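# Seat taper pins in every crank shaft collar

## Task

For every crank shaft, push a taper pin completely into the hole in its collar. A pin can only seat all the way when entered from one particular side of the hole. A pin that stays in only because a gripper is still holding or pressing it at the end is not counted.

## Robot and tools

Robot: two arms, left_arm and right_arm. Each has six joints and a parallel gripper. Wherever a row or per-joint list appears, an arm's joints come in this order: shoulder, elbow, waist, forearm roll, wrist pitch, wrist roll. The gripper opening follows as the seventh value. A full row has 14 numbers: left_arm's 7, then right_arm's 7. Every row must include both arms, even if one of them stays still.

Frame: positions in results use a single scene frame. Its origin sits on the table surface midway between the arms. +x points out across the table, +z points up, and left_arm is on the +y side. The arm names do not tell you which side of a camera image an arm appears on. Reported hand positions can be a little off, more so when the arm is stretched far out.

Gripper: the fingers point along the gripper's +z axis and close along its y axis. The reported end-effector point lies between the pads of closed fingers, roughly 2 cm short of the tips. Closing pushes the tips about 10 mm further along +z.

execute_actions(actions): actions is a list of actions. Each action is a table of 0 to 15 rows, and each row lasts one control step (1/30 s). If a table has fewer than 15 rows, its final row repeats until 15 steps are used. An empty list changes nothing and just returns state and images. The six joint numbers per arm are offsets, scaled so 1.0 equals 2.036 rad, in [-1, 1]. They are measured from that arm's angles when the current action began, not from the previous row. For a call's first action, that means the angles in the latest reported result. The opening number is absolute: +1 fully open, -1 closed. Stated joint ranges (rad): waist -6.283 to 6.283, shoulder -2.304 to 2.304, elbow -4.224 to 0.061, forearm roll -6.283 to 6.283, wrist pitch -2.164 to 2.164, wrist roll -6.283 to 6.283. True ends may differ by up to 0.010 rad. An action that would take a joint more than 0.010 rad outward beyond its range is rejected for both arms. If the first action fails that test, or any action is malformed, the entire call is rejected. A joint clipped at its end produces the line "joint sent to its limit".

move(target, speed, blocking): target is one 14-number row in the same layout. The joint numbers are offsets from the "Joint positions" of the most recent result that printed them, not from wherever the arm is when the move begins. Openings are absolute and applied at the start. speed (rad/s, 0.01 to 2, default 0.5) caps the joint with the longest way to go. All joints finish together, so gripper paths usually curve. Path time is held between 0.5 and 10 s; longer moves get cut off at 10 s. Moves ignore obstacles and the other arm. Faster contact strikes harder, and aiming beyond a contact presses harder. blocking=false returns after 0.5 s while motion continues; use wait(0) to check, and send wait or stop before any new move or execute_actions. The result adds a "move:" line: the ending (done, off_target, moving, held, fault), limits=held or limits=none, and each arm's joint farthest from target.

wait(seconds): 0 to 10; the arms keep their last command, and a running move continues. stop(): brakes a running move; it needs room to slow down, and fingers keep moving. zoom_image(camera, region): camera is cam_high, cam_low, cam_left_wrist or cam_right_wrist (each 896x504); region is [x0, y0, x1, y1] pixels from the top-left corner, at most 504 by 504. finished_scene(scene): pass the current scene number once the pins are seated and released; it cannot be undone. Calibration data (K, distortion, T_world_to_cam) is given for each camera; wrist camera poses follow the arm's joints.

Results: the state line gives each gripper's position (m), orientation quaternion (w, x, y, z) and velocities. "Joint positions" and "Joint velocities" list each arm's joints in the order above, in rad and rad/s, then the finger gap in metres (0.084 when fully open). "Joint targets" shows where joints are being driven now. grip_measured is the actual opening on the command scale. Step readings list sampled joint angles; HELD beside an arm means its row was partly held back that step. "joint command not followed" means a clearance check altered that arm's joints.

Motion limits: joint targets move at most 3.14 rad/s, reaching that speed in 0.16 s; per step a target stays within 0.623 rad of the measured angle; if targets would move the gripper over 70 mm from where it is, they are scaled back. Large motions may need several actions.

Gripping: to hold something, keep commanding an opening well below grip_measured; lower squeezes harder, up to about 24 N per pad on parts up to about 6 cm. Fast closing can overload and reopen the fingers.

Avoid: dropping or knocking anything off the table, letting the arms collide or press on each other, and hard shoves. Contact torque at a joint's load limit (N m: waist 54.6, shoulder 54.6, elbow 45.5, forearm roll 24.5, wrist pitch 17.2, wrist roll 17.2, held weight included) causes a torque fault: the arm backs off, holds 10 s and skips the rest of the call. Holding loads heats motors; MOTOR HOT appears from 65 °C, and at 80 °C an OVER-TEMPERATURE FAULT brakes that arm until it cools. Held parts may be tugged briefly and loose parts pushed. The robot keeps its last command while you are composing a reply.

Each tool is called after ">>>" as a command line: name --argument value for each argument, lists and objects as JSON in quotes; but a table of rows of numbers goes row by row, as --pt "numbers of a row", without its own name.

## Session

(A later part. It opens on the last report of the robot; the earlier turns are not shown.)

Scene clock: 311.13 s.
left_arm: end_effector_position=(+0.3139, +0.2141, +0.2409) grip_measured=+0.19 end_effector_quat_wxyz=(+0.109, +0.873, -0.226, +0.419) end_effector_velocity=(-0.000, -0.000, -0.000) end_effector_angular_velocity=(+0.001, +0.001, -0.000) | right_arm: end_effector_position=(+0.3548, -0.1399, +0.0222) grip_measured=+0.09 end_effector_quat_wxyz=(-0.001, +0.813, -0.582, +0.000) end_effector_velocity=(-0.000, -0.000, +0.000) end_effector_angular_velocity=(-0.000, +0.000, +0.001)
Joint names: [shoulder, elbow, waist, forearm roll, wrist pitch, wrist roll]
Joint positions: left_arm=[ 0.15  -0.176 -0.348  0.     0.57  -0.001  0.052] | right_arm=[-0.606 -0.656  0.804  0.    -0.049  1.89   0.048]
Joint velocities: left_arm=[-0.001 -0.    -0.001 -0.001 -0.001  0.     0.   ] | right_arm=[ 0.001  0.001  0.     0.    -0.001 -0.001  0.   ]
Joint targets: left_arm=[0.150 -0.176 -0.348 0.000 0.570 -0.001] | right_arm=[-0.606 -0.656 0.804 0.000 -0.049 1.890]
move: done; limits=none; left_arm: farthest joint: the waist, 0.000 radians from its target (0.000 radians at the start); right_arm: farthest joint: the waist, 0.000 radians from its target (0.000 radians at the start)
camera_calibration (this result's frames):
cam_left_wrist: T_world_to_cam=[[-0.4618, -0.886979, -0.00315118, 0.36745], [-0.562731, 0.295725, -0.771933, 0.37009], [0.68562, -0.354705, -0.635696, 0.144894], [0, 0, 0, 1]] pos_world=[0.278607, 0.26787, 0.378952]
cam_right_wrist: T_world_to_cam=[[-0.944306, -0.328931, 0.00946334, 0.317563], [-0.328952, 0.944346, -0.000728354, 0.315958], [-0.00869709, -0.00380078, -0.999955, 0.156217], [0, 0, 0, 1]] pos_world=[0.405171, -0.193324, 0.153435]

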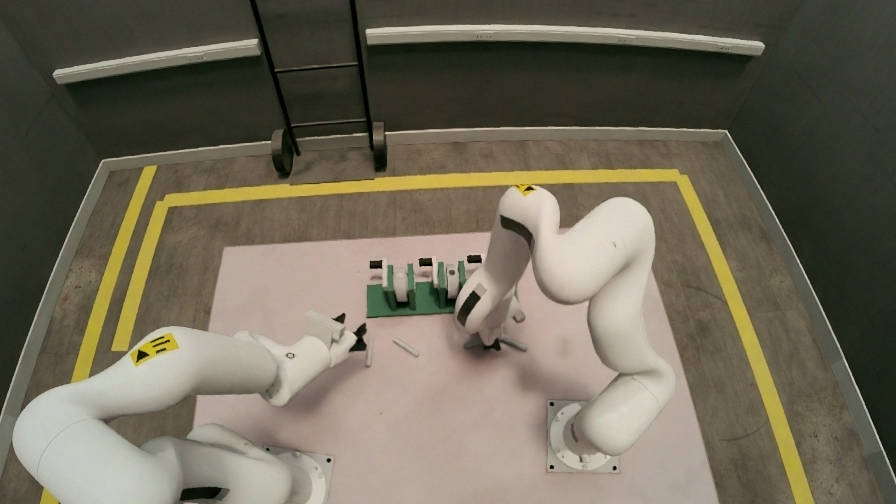

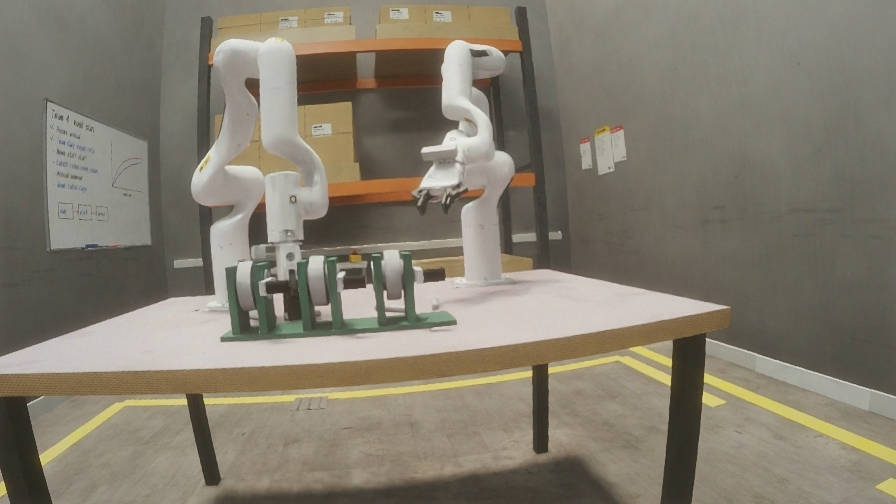

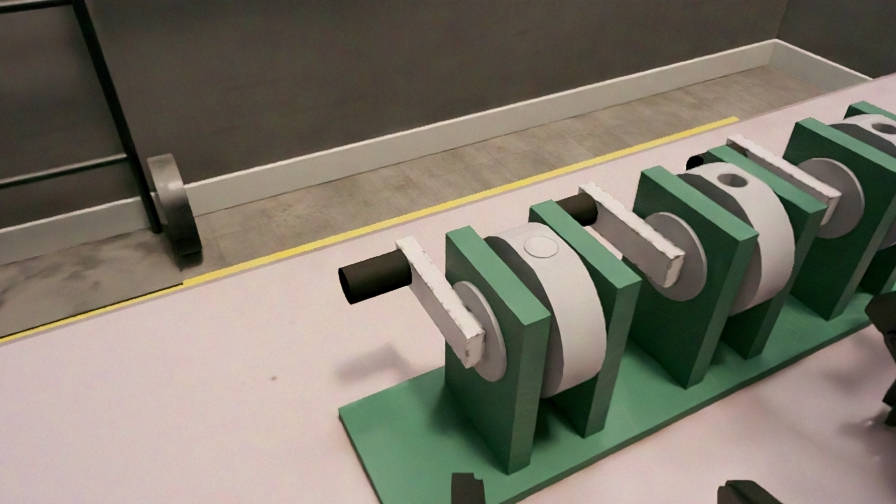

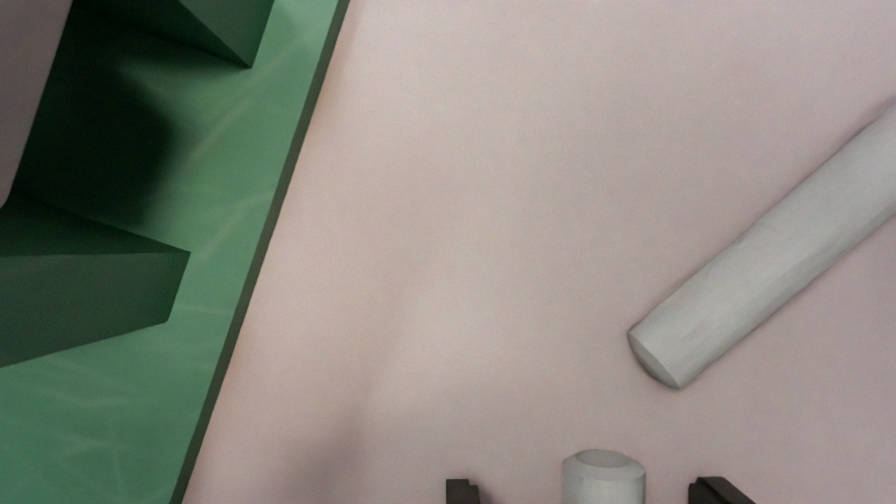

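>>> execute_actions --actions '[[[0,0,0,0,0,0,0.2,0,0,0,0,0,0,-0.4]],[[0,0,0,0,0,0,0.2,0,0,0,0,0,0,-0.65]],[[0,0,0,0,0,0,0.2,0,0,0,0,0,0,-1]]]'

>>> move --target '[0,0,0,0,0,0,0.2,0.2976,0,-0.0157,0,-0.298,0,-1]'

>>> move --target '[0,0,0,0,0,0,0.2,0,0.098,0,0,0.912,-0.9283,-1]' --speed 0.8

>>> move --target '[-0.05,-0.08,-0.09,0,0,0,0.2,-0.307,0,0,0,0.265,0,-1]' --speed 0.4

Scene clock: 334.93 s.
left_arm: end_effector_position=(+0.3139, +0.2141, +0.2409) grip_measured=+0.19 end_effector_quat_wxyz=(+0.109, +0.873, -0.226, +0.419) end_effector_velocity=(+0.000, -0.000, +0.000) end_effector_angular_velocity=(-0.000, -0.001, -0.000) | right_arm: end_effector_position=(+0.3548, -0.1399, +0.0222) grip_measured=-0.61 end_effector_quat_wxyz=(-0.001, +0.813, -0.582, +0.000) end_effector_velocity=(+0.000, +0.000, +0.001) end_effector_angular_velocity=(+0.000, -0.000, +0.001)
Joint names: [shoulder, elbow, waist, forearm roll, wrist pitch, wrist roll]
Joint positions: left_arm=[ 0.15  -0.176 -0.348  0.     0.57  -0.001  0.052] | right_arm=[-0.606 -0.656  0.804  0.    -0.049  1.89   0.017]
Joint velocities: left_arm=[ 0.001  0.    -0.    -0.    -0.     0.     0.   ] | right_arm=[ 0.002  0.     0.     0.    -0.002 -0.     0.   ]
Joint targets: left_arm=[0.150 -0.176 -0.348 0.000 0.570 -0.001] | right_arm=[-0.606 -0.656 0.804 0.000 -0.049 1.890]
Step readings (joint positions; steps 1 to 15: 1st action; 16 to 30: 2nd action; 31 to 45: 3rd action):
0: left_arm=[0.150 -0.176 -0.348 0.000 0.570 -0.001] | right_arm=[-0.606 -0.656 0.804 0.000 -0.049 1.890]
1: left_arm=[0.150 -0.176 -0.348 0.000 0.570 -0.001] | right_arm=[-0.606 -0.656 0.804 0.000 -0.049 1.890]
2: left_arm=[0.150 -0.176 -0.348 0.000 0.570 -0.001] | right_arm=[-0.606 -0.656 0.804 0.000 -0.049 1.890]
4: left_arm=[0.150 -0.176 -0.348 0.000 0.570 -0.001] | right_arm=[-0.606 -0.656 0.804 0.000 -0.049 1.890]
8: left_arm=[0.150 -0.176 -0.348 0.000 0.570 -0.001] | right_arm=[-0.606 -0.656 0.804 0.000 -0.049 1.890]
15: left_arm=[0.150 -0.176 -0.348 0.000 0.570 -0.001] | right_arm=[-0.606 -0.656 0.804 0.000 -0.049 1.890]
16: left_arm=[0.150 -0.176 -0.348 0.000 0.570 -0.001] | right_arm=[-0.606 -0.656 0.804 0.000 -0.049 1.890]
17: left_arm=[0.150 -0.176 -0.348 0.000 0.570 -0.001] | right_arm=[-0.606 -0.656 0.804 0.000 -0.049 1.890]
19: left_arm=[0.150 -0.176 -0.348 0.000 0.570 -0.001] | right_arm=[-0.606 -0.656 0.804 0.000 -0.049 1.890]
23: left_arm=[0.150 -0.176 -0.348 0.000 0.570 -0.001] | right_arm=[-0.606 -0.656 0.804 0.000 -0.049 1.890]
30: left_arm=[0.150 -0.176 -0.348 0.000 0.570 -0.001] | right_arm=[-0.606 -0.656 0.804 0.000 -0.049 1.890]
31: left_arm=[0.150 -0.176 -0.348 0.000 0.570 -0.001] | right_arm=[-0.606 -0.656 0.804 0.000 -0.049 1.890]
32: left_arm=[0.150 -0.176 -0.348 0.000 0.570 -0.001] | right_arm=[-0.606 -0.656 0.804 0.000 -0.049 1.890]
34: left_arm=[0.150 -0.176 -0.348 0.000 0.570 -0.001] | right_arm=[-0.606 -0.656 0.804 0.000 -0.049 1.890]
38: left_arm=[0.150 -0.176 -0.348 0.000 0.570 -0.001] | right_arm=[-0.606 -0.656 0.804 0.000 -0.049 1.890]
45: Joint positions above
camera_calibration (this result's frames):
cam_left_wrist: T_world_to_cam=[[-0.4618, -0.886979, -0.00315098, 0.36745], [-0.562731, 0.295725, -0.771933, 0.37009], [0.68562, -0.354705, -0.635696, 0.144894], [0, 0, 0, 1]] pos_world=[0.278607, 0.26787, 0.378952]
cam_right_wrist: T_world_to_cam=[[-0.944307, -0.328928, 0.00947587, 0.317556], [-0.32895, 0.944347, -0.000732335, 0.31596], [-0.00870762, -0.00380863, -0.999955, 0.156212], [0, 0, 0, 1]] pos_world=[0.405165, -0.193328, 0.153427]

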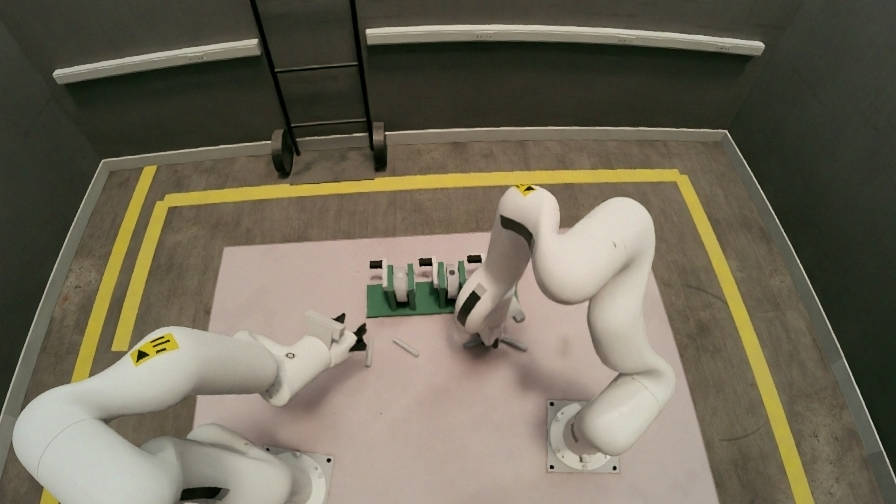

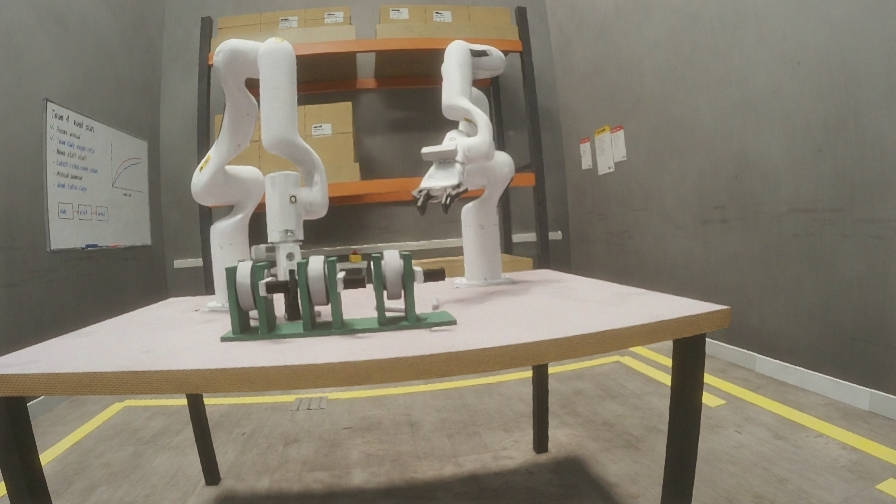

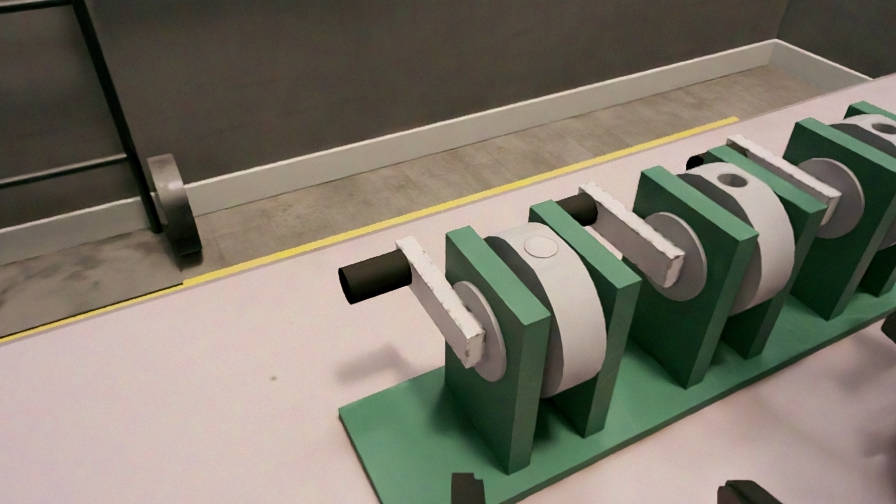

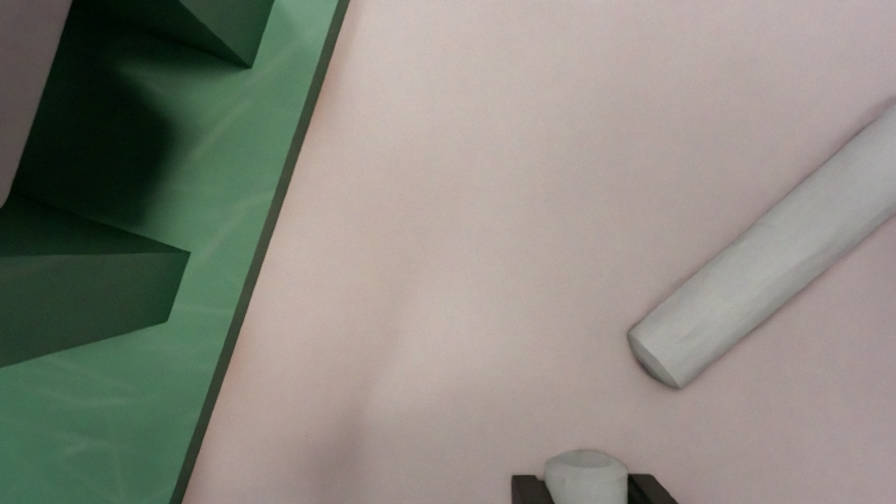

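Scene clock: 336.57 s.
left_arm: end_effector_position=(+0.3139, +0.2141, +0.2409) grip_measured=+0.19 end_effector_quat_wxyz=(+0.109, +0.873, -0.226, +0.419) end_effector_velocity=(-0.000, +0.000, -0.000) end_effector_angular_velocity=(+0.001, +0.001, -0.000) | right_arm: end_effector_position=(+0.3500, -0.1586, +0.2631) grip_measured=-0.61 end_effector_quat_wxyz=(-0.000, +0.804, -0.595, -0.000) end_effector_velocity=(+0.000, +0.000, +0.002) end_effector_angular_velocity=(+0.002, -0.002, -0.001)
Joint names: [shoulder, elbow, waist, forearm roll, wrist pitch, wrist roll]
Joint positions: left_arm=[ 0.15  -0.176 -0.348  0.     0.57  -0.001  0.052] | right_arm=[-0.001 -0.656  0.772  0.    -0.655  1.89   0.017]
Joint velocities: left_arm=[ 0.     0.     0.     0.001 -0.001 -0.     0.   ] | right_arm=[ 0.004 -0.002 -0.     0.    -0.004  0.    -0.   ]
Joint targets: left_arm=[0.150 -0.176 -0.348 0.000 0.570 -0.001] | right_arm=[-0.000 -0.656 0.772 0.000 -0.655 1.890]
move: done; limits=none; left_arm: farthest joint: the waist, 0.000 radians from its target (0.000 radians at the start); right_arm: farthest joint: the shoulder, 0.001 radians from its target (0.606 radians at the start)
camera_calibration (this result's frames):
cam_left_wrist: T_world_to_cam=[[-0.4618, -0.886979, -0.00315096, 0.36745], [-0.562731, 0.295725, -0.771933, 0.370091], [0.68562, -0.354705, -0.635696, 0.144894], [0, 0, 0, 1]] pos_world=[0.278608, 0.26787, 0.378952]
cam_right_wrist: T_world_to_cam=[[-0.954304, -0.298634, 0.0110164, 0.312494], [-0.298663, 0.954358, -0.00111513, 0.32336], [-0.0101806, -0.00435437, -0.999939, 0.397468], [0, 0, 0, 1]] pos_world=[0.398837, -0.213549, 0.394362]

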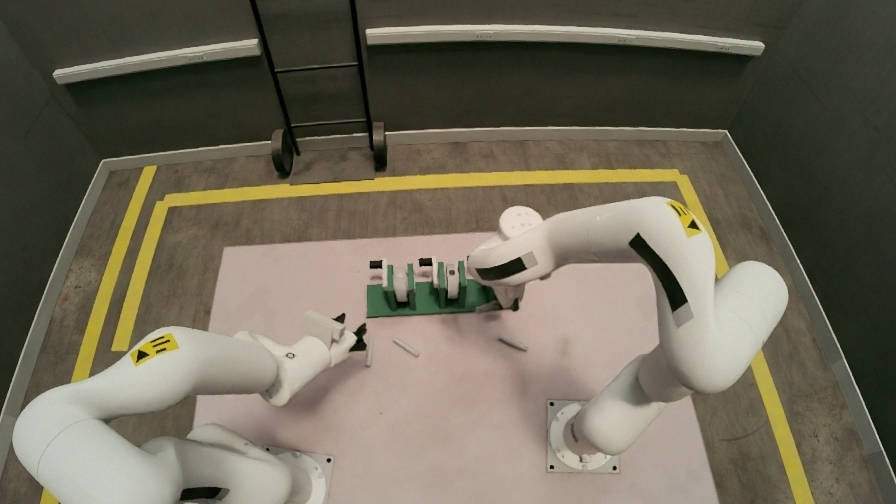

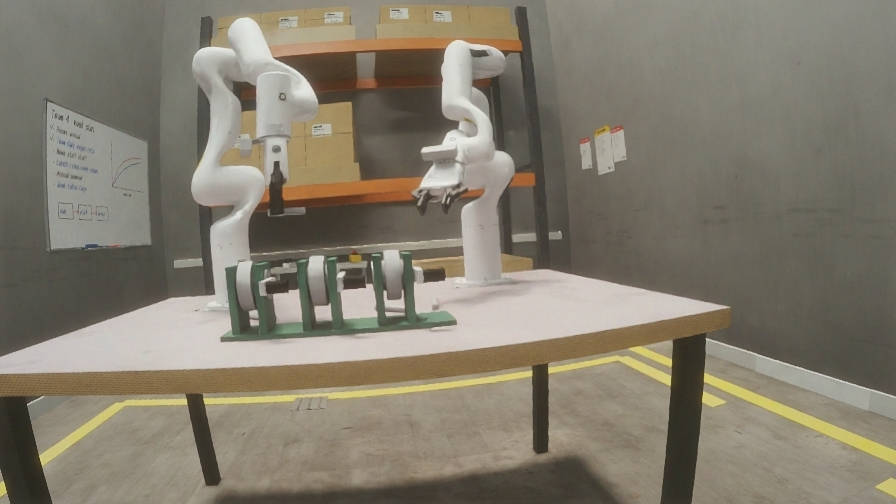

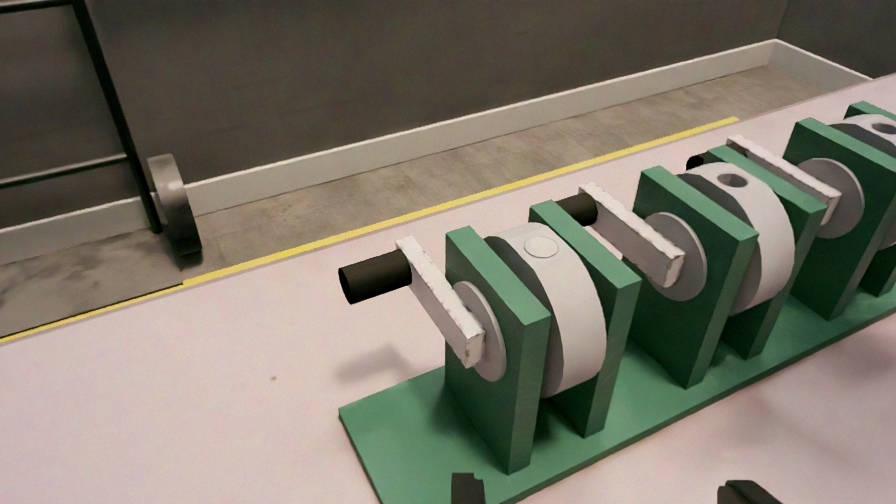

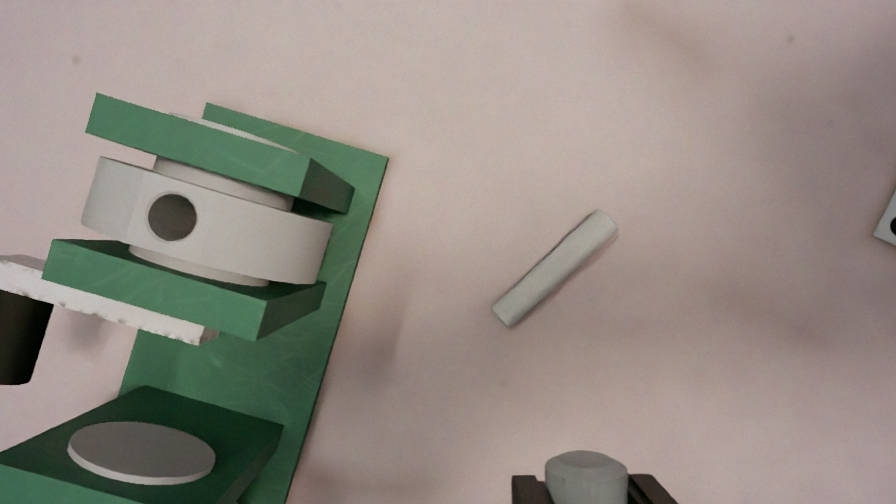

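Scene clock: 339.43 s.
left_arm: end_effector_position=(+0.3139, +0.2141, +0.2409) grip_measured=+0.19 end_effector_quat_wxyz=(+0.109, +0.873, -0.226, +0.419) end_effector_velocity=(-0.000, -0.000, -0.000) end_effector_angular_velocity=(+0.001, +0.001, -0.001) | right_arm: end_effector_position=(+0.5029, -0.0506, +0.4585) grip_measured=-0.61 end_effector_quat_wxyz=(-0.224, +0.644, +0.204, +0.702) end_effector_velocity=(+0.000, -0.001, -0.000) end_effector_angular_velocity=(-0.001, -0.002, -0.002)
Joint names: [shoulder, elbow, waist, forearm roll, wrist pitch, wrist roll]
Joint positions: left_arm=[ 0.15  -0.176 -0.348  0.     0.57  -0.001  0.052] | right_arm=[-0.001 -0.457  0.772  0.     1.201  0.001  0.017]
Joint velocities: left_arm=[ 0.001  0.    -0.     0.    -0.002  0.    -0.   ] | right_arm=[-0.001  0.    -0.001  0.     0.003 -0.002 -0.   ]
Joint targets: left_arm=[0.150 -0.176 -0.348 0.000 0.570 -0.001] | right_arm=[-0.001 -0.457 0.772 0.000 1.201 0.001]
move: done; limits=none; left_arm: farthest joint: the waist, 0.000 radians from its target (0.000 radians at the start); right_arm: farthest joint: the wrist roll, 0.001 radians from its target (1.890 radians at the start)
camera_calibration (this result's frames):
cam_left_wrist: T_world_to_cam=[[-0.4618, -0.886979, -0.00315093, 0.36745], [-0.562731, 0.295725, -0.771933, 0.370091], [0.68562, -0.354705, -0.635696, 0.144894], [0, 0, 0, 1]] pos_world=[0.278608, 0.26787, 0.378952]
cam_right_wrist: T_world_to_cam=[[0.567948, -0.823047, 0.00533229, -0.300956], [0.0749018, 0.0452325, -0.996165, 0.488522], [0.819649, 0.566169, 0.0873374, -0.292175], [0, 0, 0, 1]] pos_world=[0.373817, -0.104377, 0.513771]

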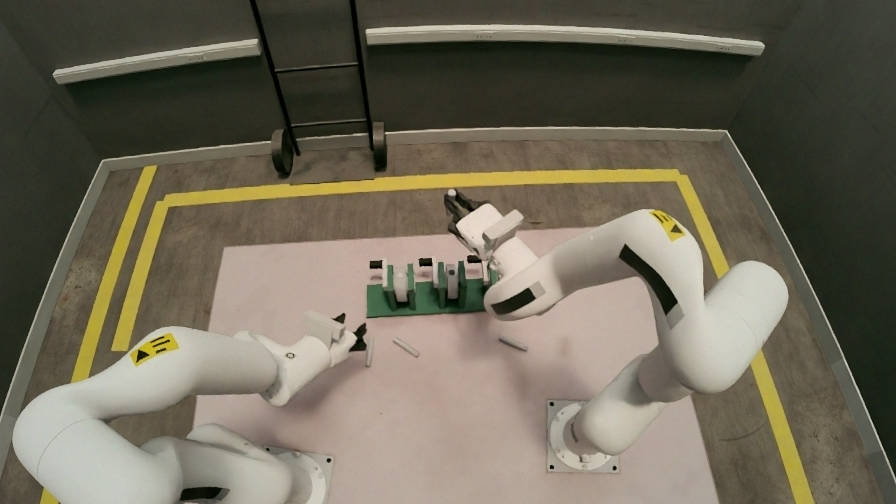

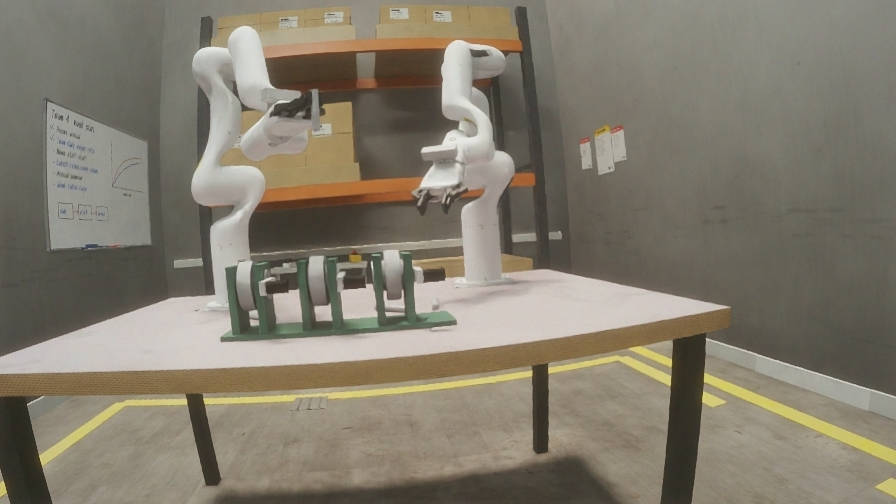

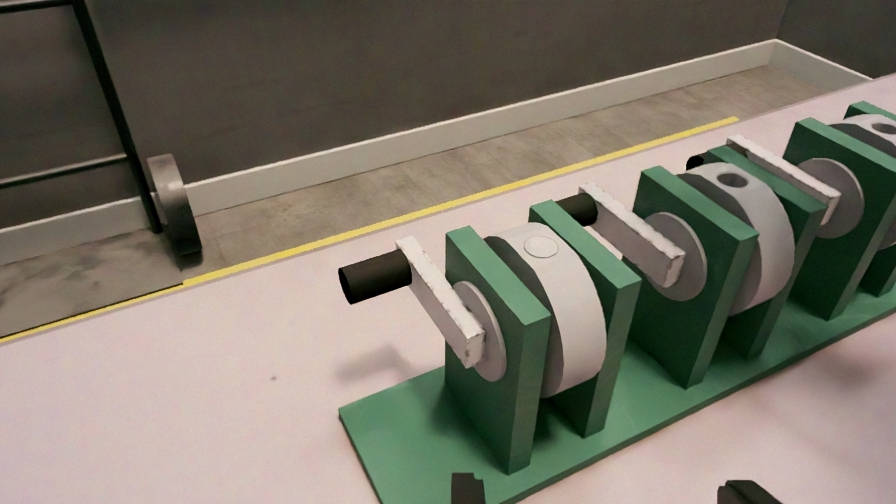

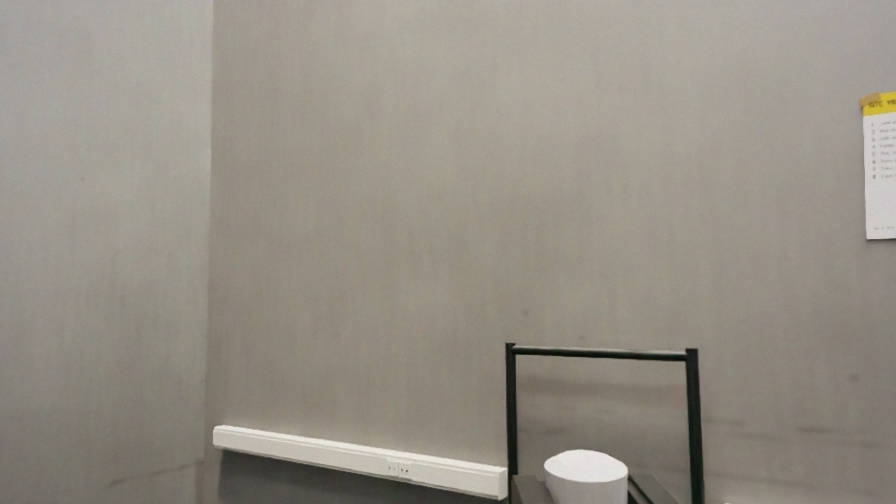

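Scene clock: 341.40 s.
left_arm: end_effector_position=(+0.3251, +0.1077, +0.2744) grip_measured=+0.19 end_effector_quat_wxyz=(+0.156, +0.836, -0.300, +0.433) end_effector_velocity=(+0.000, -0.000, +0.000) end_effector_angular_velocity=(-0.001, -0.001, -0.001) | right_arm: end_effector_position=(+0.4891, -0.0603, +0.2354) grip_measured=-0.61 end_effector_quat_wxyz=(-0.215, +0.674, +0.214, +0.674) end_effector_velocity=(-0.001, -0.000, -0.002) end_effector_angular_velocity=(-0.002, +0.005, +0.001)
Joint names: [shoulder, elbow, waist, forearm roll, wrist pitch, wrist roll]
Joint positions: left_arm=[ 0.048 -0.338 -0.531  0.     0.57  -0.001  0.052] | right_arm=[-0.625 -0.457  0.772  0.     1.741  0.001  0.017]
Joint velocities: left_arm=[ 0.    -0.001 -0.001  0.     0.    -0.     0.   ] | right_arm=[-0.004  0.     0.    -0.    -0.001  0.001  0.   ]
Joint targets: left_arm=[0.048 -0.339 -0.531 0.000 0.570 -0.001] | right_arm=[-0.626 -0.457 0.772 0.000 1.741 0.001]
move: done; limits=none; left_arm: farthest joint: the waist, 0.001 radians from its target (0.184 radians at the start); right_arm: farthest joint: the shoulder, 0.001 radians from its target (0.625 radians at the start)
camera_calibration (this result's frames):
cam_left_wrist: T_world_to_cam=[[-0.615462, -0.788165, -0.00143637, 0.317235], [-0.462329, 0.362498, -0.809227, 0.404083], [0.638325, -0.497384, -0.587495, 0.138239], [0, 0, 0, 1]] pos_world=[0.293824, 0.172312, 0.408665]
cam_right_wrist: T_world_to_cam=[[0.568347, -0.822764, 0.00641267, -0.300398], [0.0058631, -0.00374377, -0.999976, 0.299469], [0.822768, 0.568371, 0.00269619, -0.237319], [0, 0, 0, 1]] pos_world=[0.364233, -0.111151, 0.302028]

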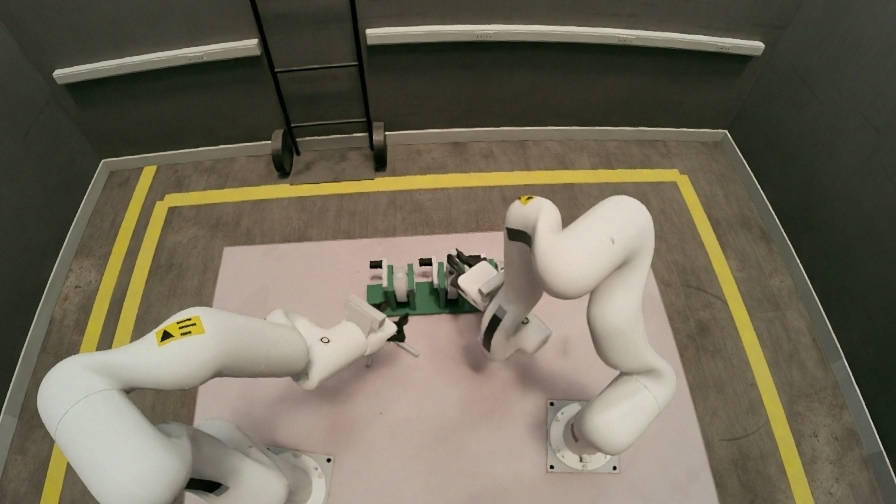

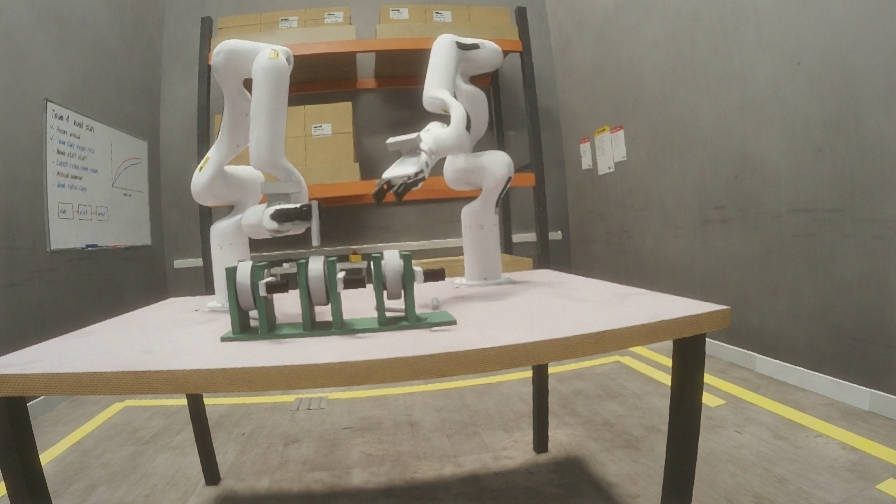

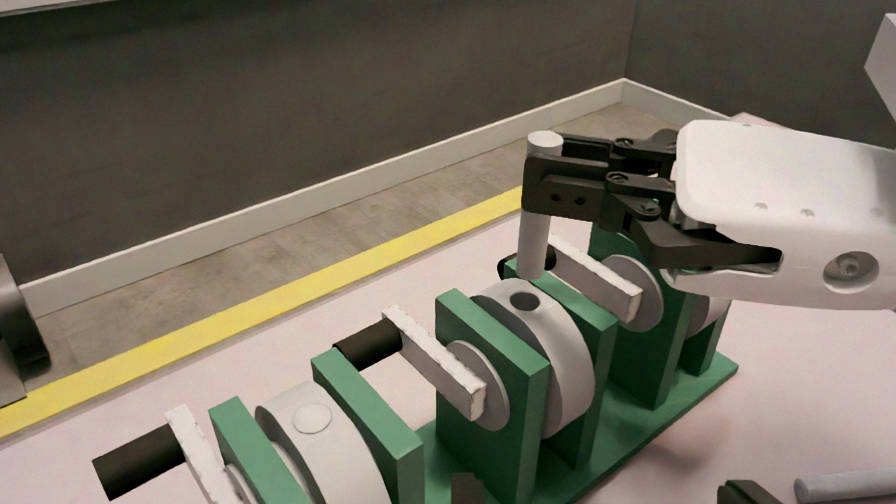

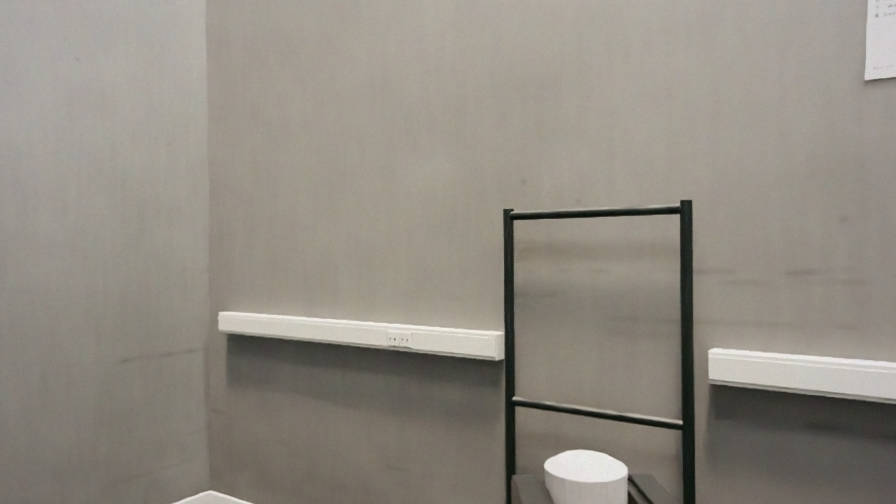

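>>> move --target '[0,0,0,0,0,0,0.2,-0.035,-0.011,0,0,0.024,0,-1]' --speed 0.06

>>> zoom_image --camera "cam_left_wrist" --region '[450,130,650,350]'

>>> zoom_image --camera "cam_low" --region '[275,190,365,290]'

Scene clock: 353.23 s.
left_arm: end_effector_position=(+0.3251, +0.1077, +0.2744) grip_measured=+0.19 end_effector_quat_wxyz=(+0.156, +0.836, -0.300, +0.433) end_effector_velocity=(-0.000, -0.000, +0.000) end_effector_angular_velocity=(-0.000, -0.000, -0.001) | right_arm: end_effector_position=(+0.4892, -0.0603, +0.2153) grip_measured=-0.61 end_effector_quat_wxyz=(-0.215, +0.673, +0.214, +0.674) end_effector_velocity=(-0.001, +0.000, -0.001) end_effector_angular_velocity=(-0.002, +0.002, +0.001)
Joint names: [shoulder, elbow, waist, forearm roll, wrist pitch, wrist roll]
Joint positions: left_arm=[ 0.048 -0.338 -0.531  0.     0.57  -0.001  0.052] | right_arm=[-0.696 -0.479  0.772  0.     1.789  0.001  0.017]
Joint velocities: left_arm=[ 0.001  0.    -0.     0.001 -0.    -0.    -0.   ] | right_arm=[ 0.     0.001  0.001  0.    -0.002  0.    -0.   ]
Joint targets: left_arm=[0.048 -0.338 -0.531 0.000 0.570 -0.001] | right_arm=[-0.696 -0.479 0.772 0.000 1.789 0.001]
move: done; limits=none; left_arm: farthest joint: the waist, 0.000 radians from its target (0.000 radians at the start); right_arm: farthest joint: the waist, 0.000 radians from its target (0.000 radians at the start)
camera_calibration (this result's frames):
cam_left_wrist: T_world_to_cam=[[-0.615462, -0.788165, -0.00143642, 0.317235], [-0.462328, 0.362498, -0.809227, 0.404083], [0.638325, -0.497384, -0.587495, 0.138239], [0, 0, 0, 1]] pos_world=[0.293824, 0.172312, 0.408665]
cam_right_wrist: T_world_to_cam=[[0.568349, -0.822762, 0.00642062, -0.300269], [0.00595182, -0.00369213, -0.999975, 0.279231], [0.822766, 0.568373, 0.00279851, -0.237404], [0, 0, 0, 1]] pos_world=[0.364324, -0.111085, 0.281816]

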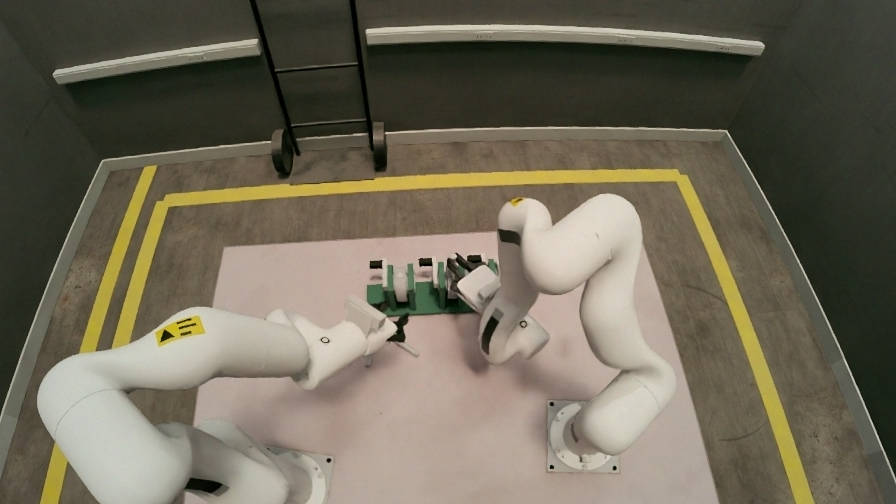

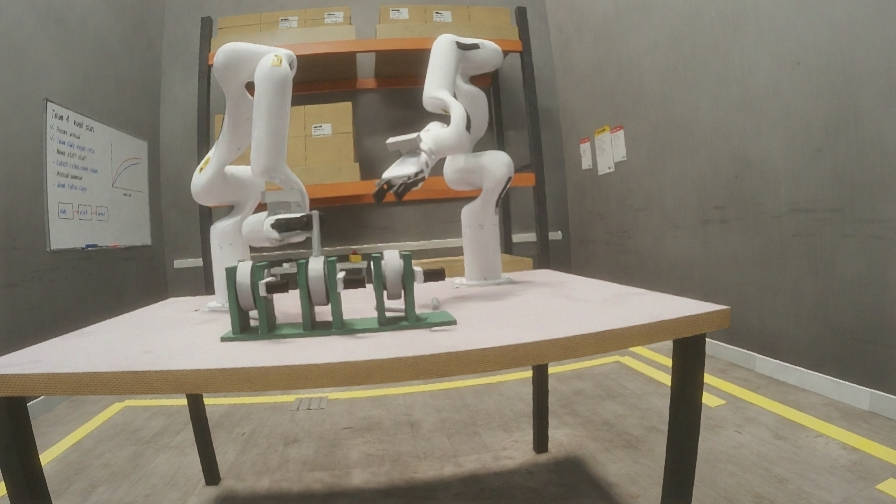

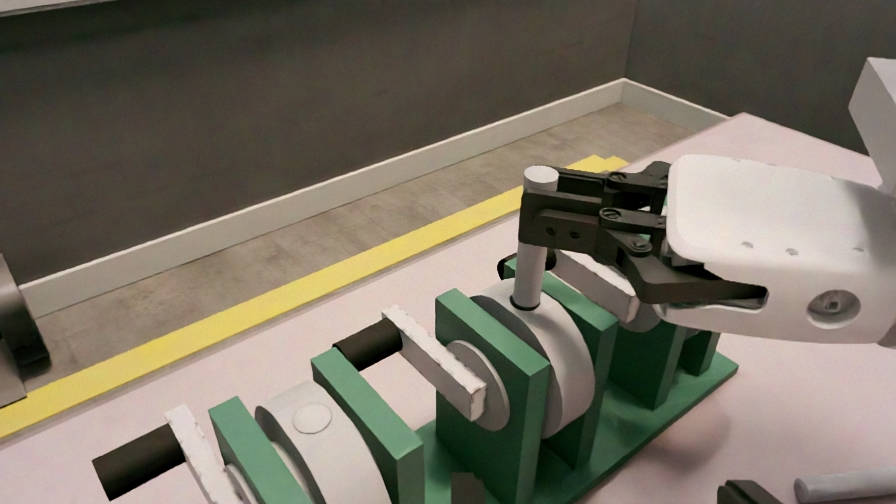

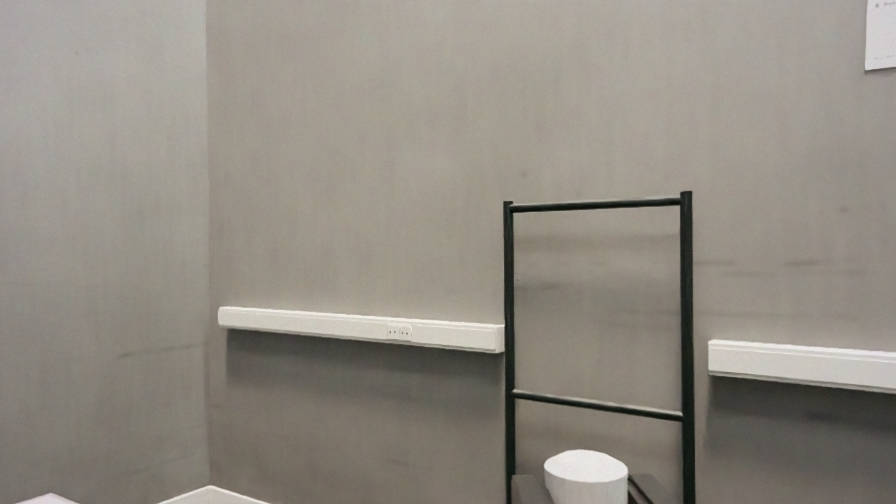

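Region (450, 130, 650, 350) of cam_left_wrist's 896x504 image, scaled by 2.291, with more detail than that image has; it fills the left 458 columns of this view, and the rest is white.

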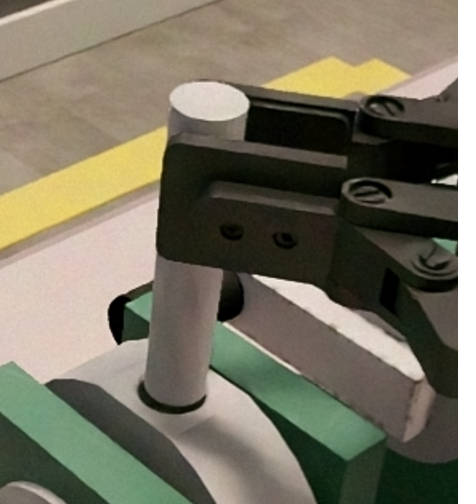

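Region (275, 190, 365, 290) of cam_low's 896x504 image, scaled by 5.040, with more detail than that image has; it fills the left 454 columns of this view, and the rest is white.

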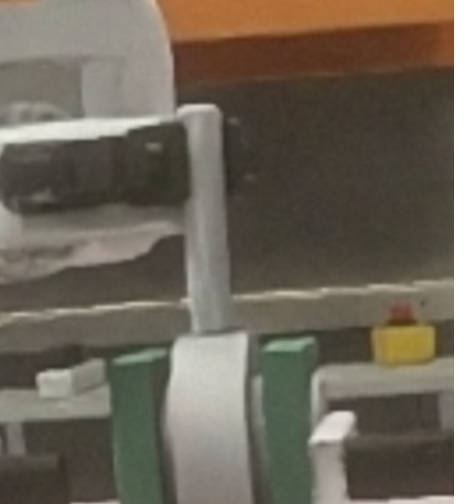

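Well aligned; tiny +y nudge and descend.

>>> move --target '[0,0,0,0,0,0,0.2,-0.021,-0.0075,0.0004,0,0.0135,0,-1]' --speed 0.02

>>> zoom_image --camera "cam_left_wrist" --region '[450,130,650,350]'

Scene clock: 365.90 s.
left_arm: end_effector_position=(+0.3251, +0.1077, +0.2744) grip_measured=+0.19 end_effector_quat_wxyz=(+0.156, +0.836, -0.300, +0.433) end_effector_velocity=(+0.001, +0.000, +0.001) end_effector_angular_velocity=(-0.002, -0.002, +0.002) | right_arm: end_effector_position=(+0.4891, -0.0598, +0.2030) grip_measured=-0.61 end_effector_quat_wxyz=(-0.215, +0.673, +0.214, +0.674) end_effector_velocity=(+0.000, +0.000, +0.001) end_effector_angular_velocity=(+0.000, -0.002, +0.000)
Joint names: [shoulder, elbow, waist, forearm roll, wrist pitch, wrist roll]
Joint positions: left_arm=[ 0.048 -0.338 -0.531  0.     0.57  -0.001  0.052] | right_arm=[-0.739 -0.494  0.773  0.     1.817  0.001  0.017]
Joint velocities: left_arm=[ 0.001  0.     0.001 -0.001  0.002 -0.     0.   ] | right_arm=[ 0.002 -0.     0.    -0.    -0.    -0.001  0.   ]
Joint targets: left_arm=[0.048 -0.338 -0.531 0.000 0.570 -0.001] | right_arm=[-0.739 -0.494 0.773 0.000 1.817 0.001]
move: done; limits=none; left_arm: farthest joint: the waist, 0.000 radians from its target (0.000 radians at the start); right_arm: farthest joint: the waist, 0.000 radians from its target (0.001 radians at the start)
camera_calibration (this result's frames):
cam_left_wrist: T_world_to_cam=[[-0.615462, -0.788165, -0.00143638, 0.317235], [-0.462328, 0.362498, -0.809227, 0.404083], [0.638325, -0.497384, -0.587495, 0.138239], [0, 0, 0, 1]] pos_world=[0.293824, 0.172312, 0.408665]
cam_right_wrist: T_world_to_cam=[[0.56902, -0.822299, 0.00642554, -0.300042], [0.00597184, -0.00368149, -0.999975, 0.266941], [0.822302, 0.569044, 0.00281579, -0.237322], [0, 0, 0, 1]] pos_world=[0.364286, -0.110694, 0.26953]

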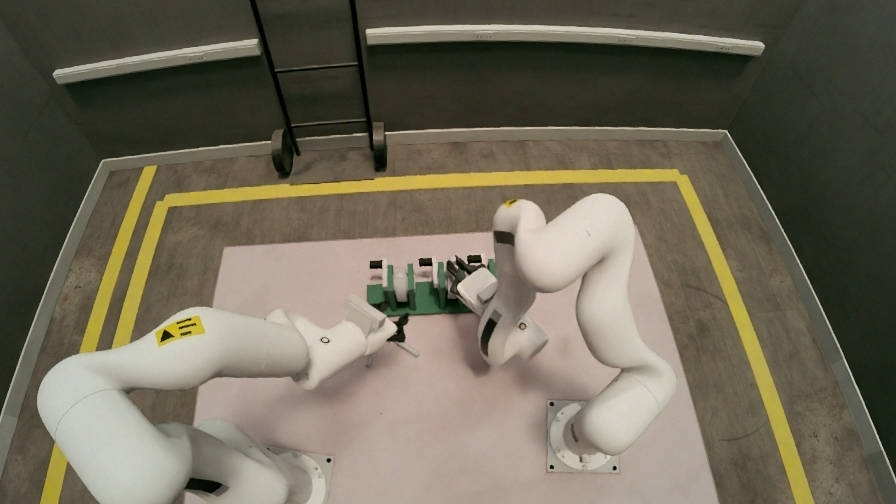

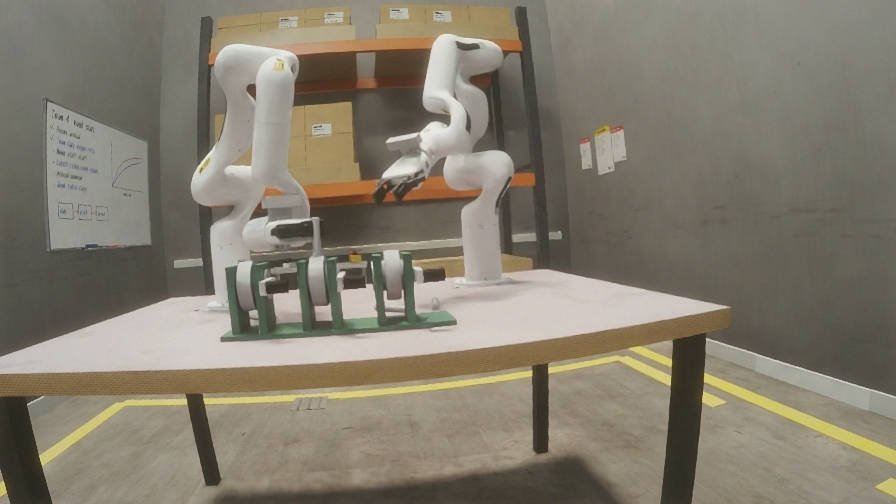

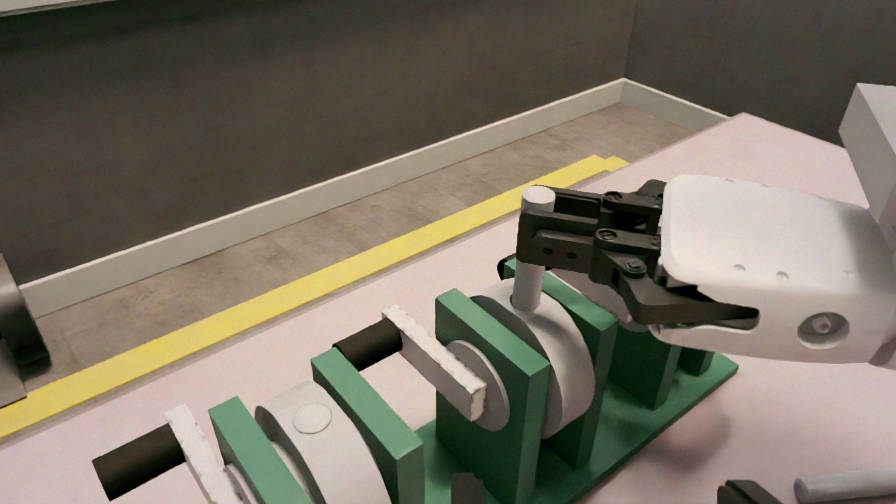

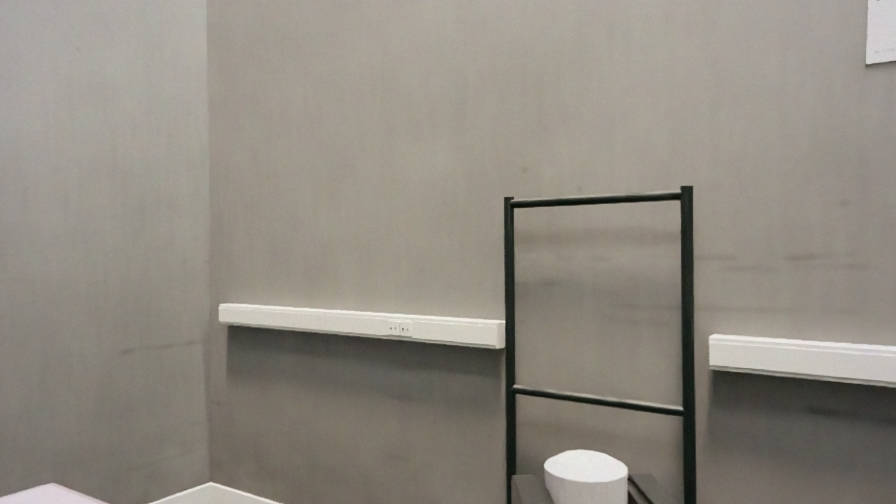

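Region (450, 130, 650, 350) of cam_left_wrist's 896x504 image, scaled by 2.291, with more detail than that image has; it fills the left 458 columns of this view, and the rest is white.

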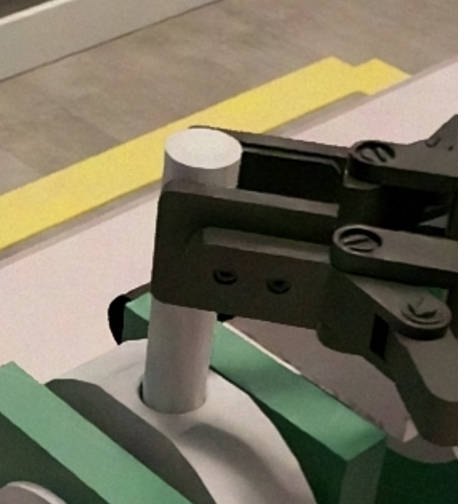

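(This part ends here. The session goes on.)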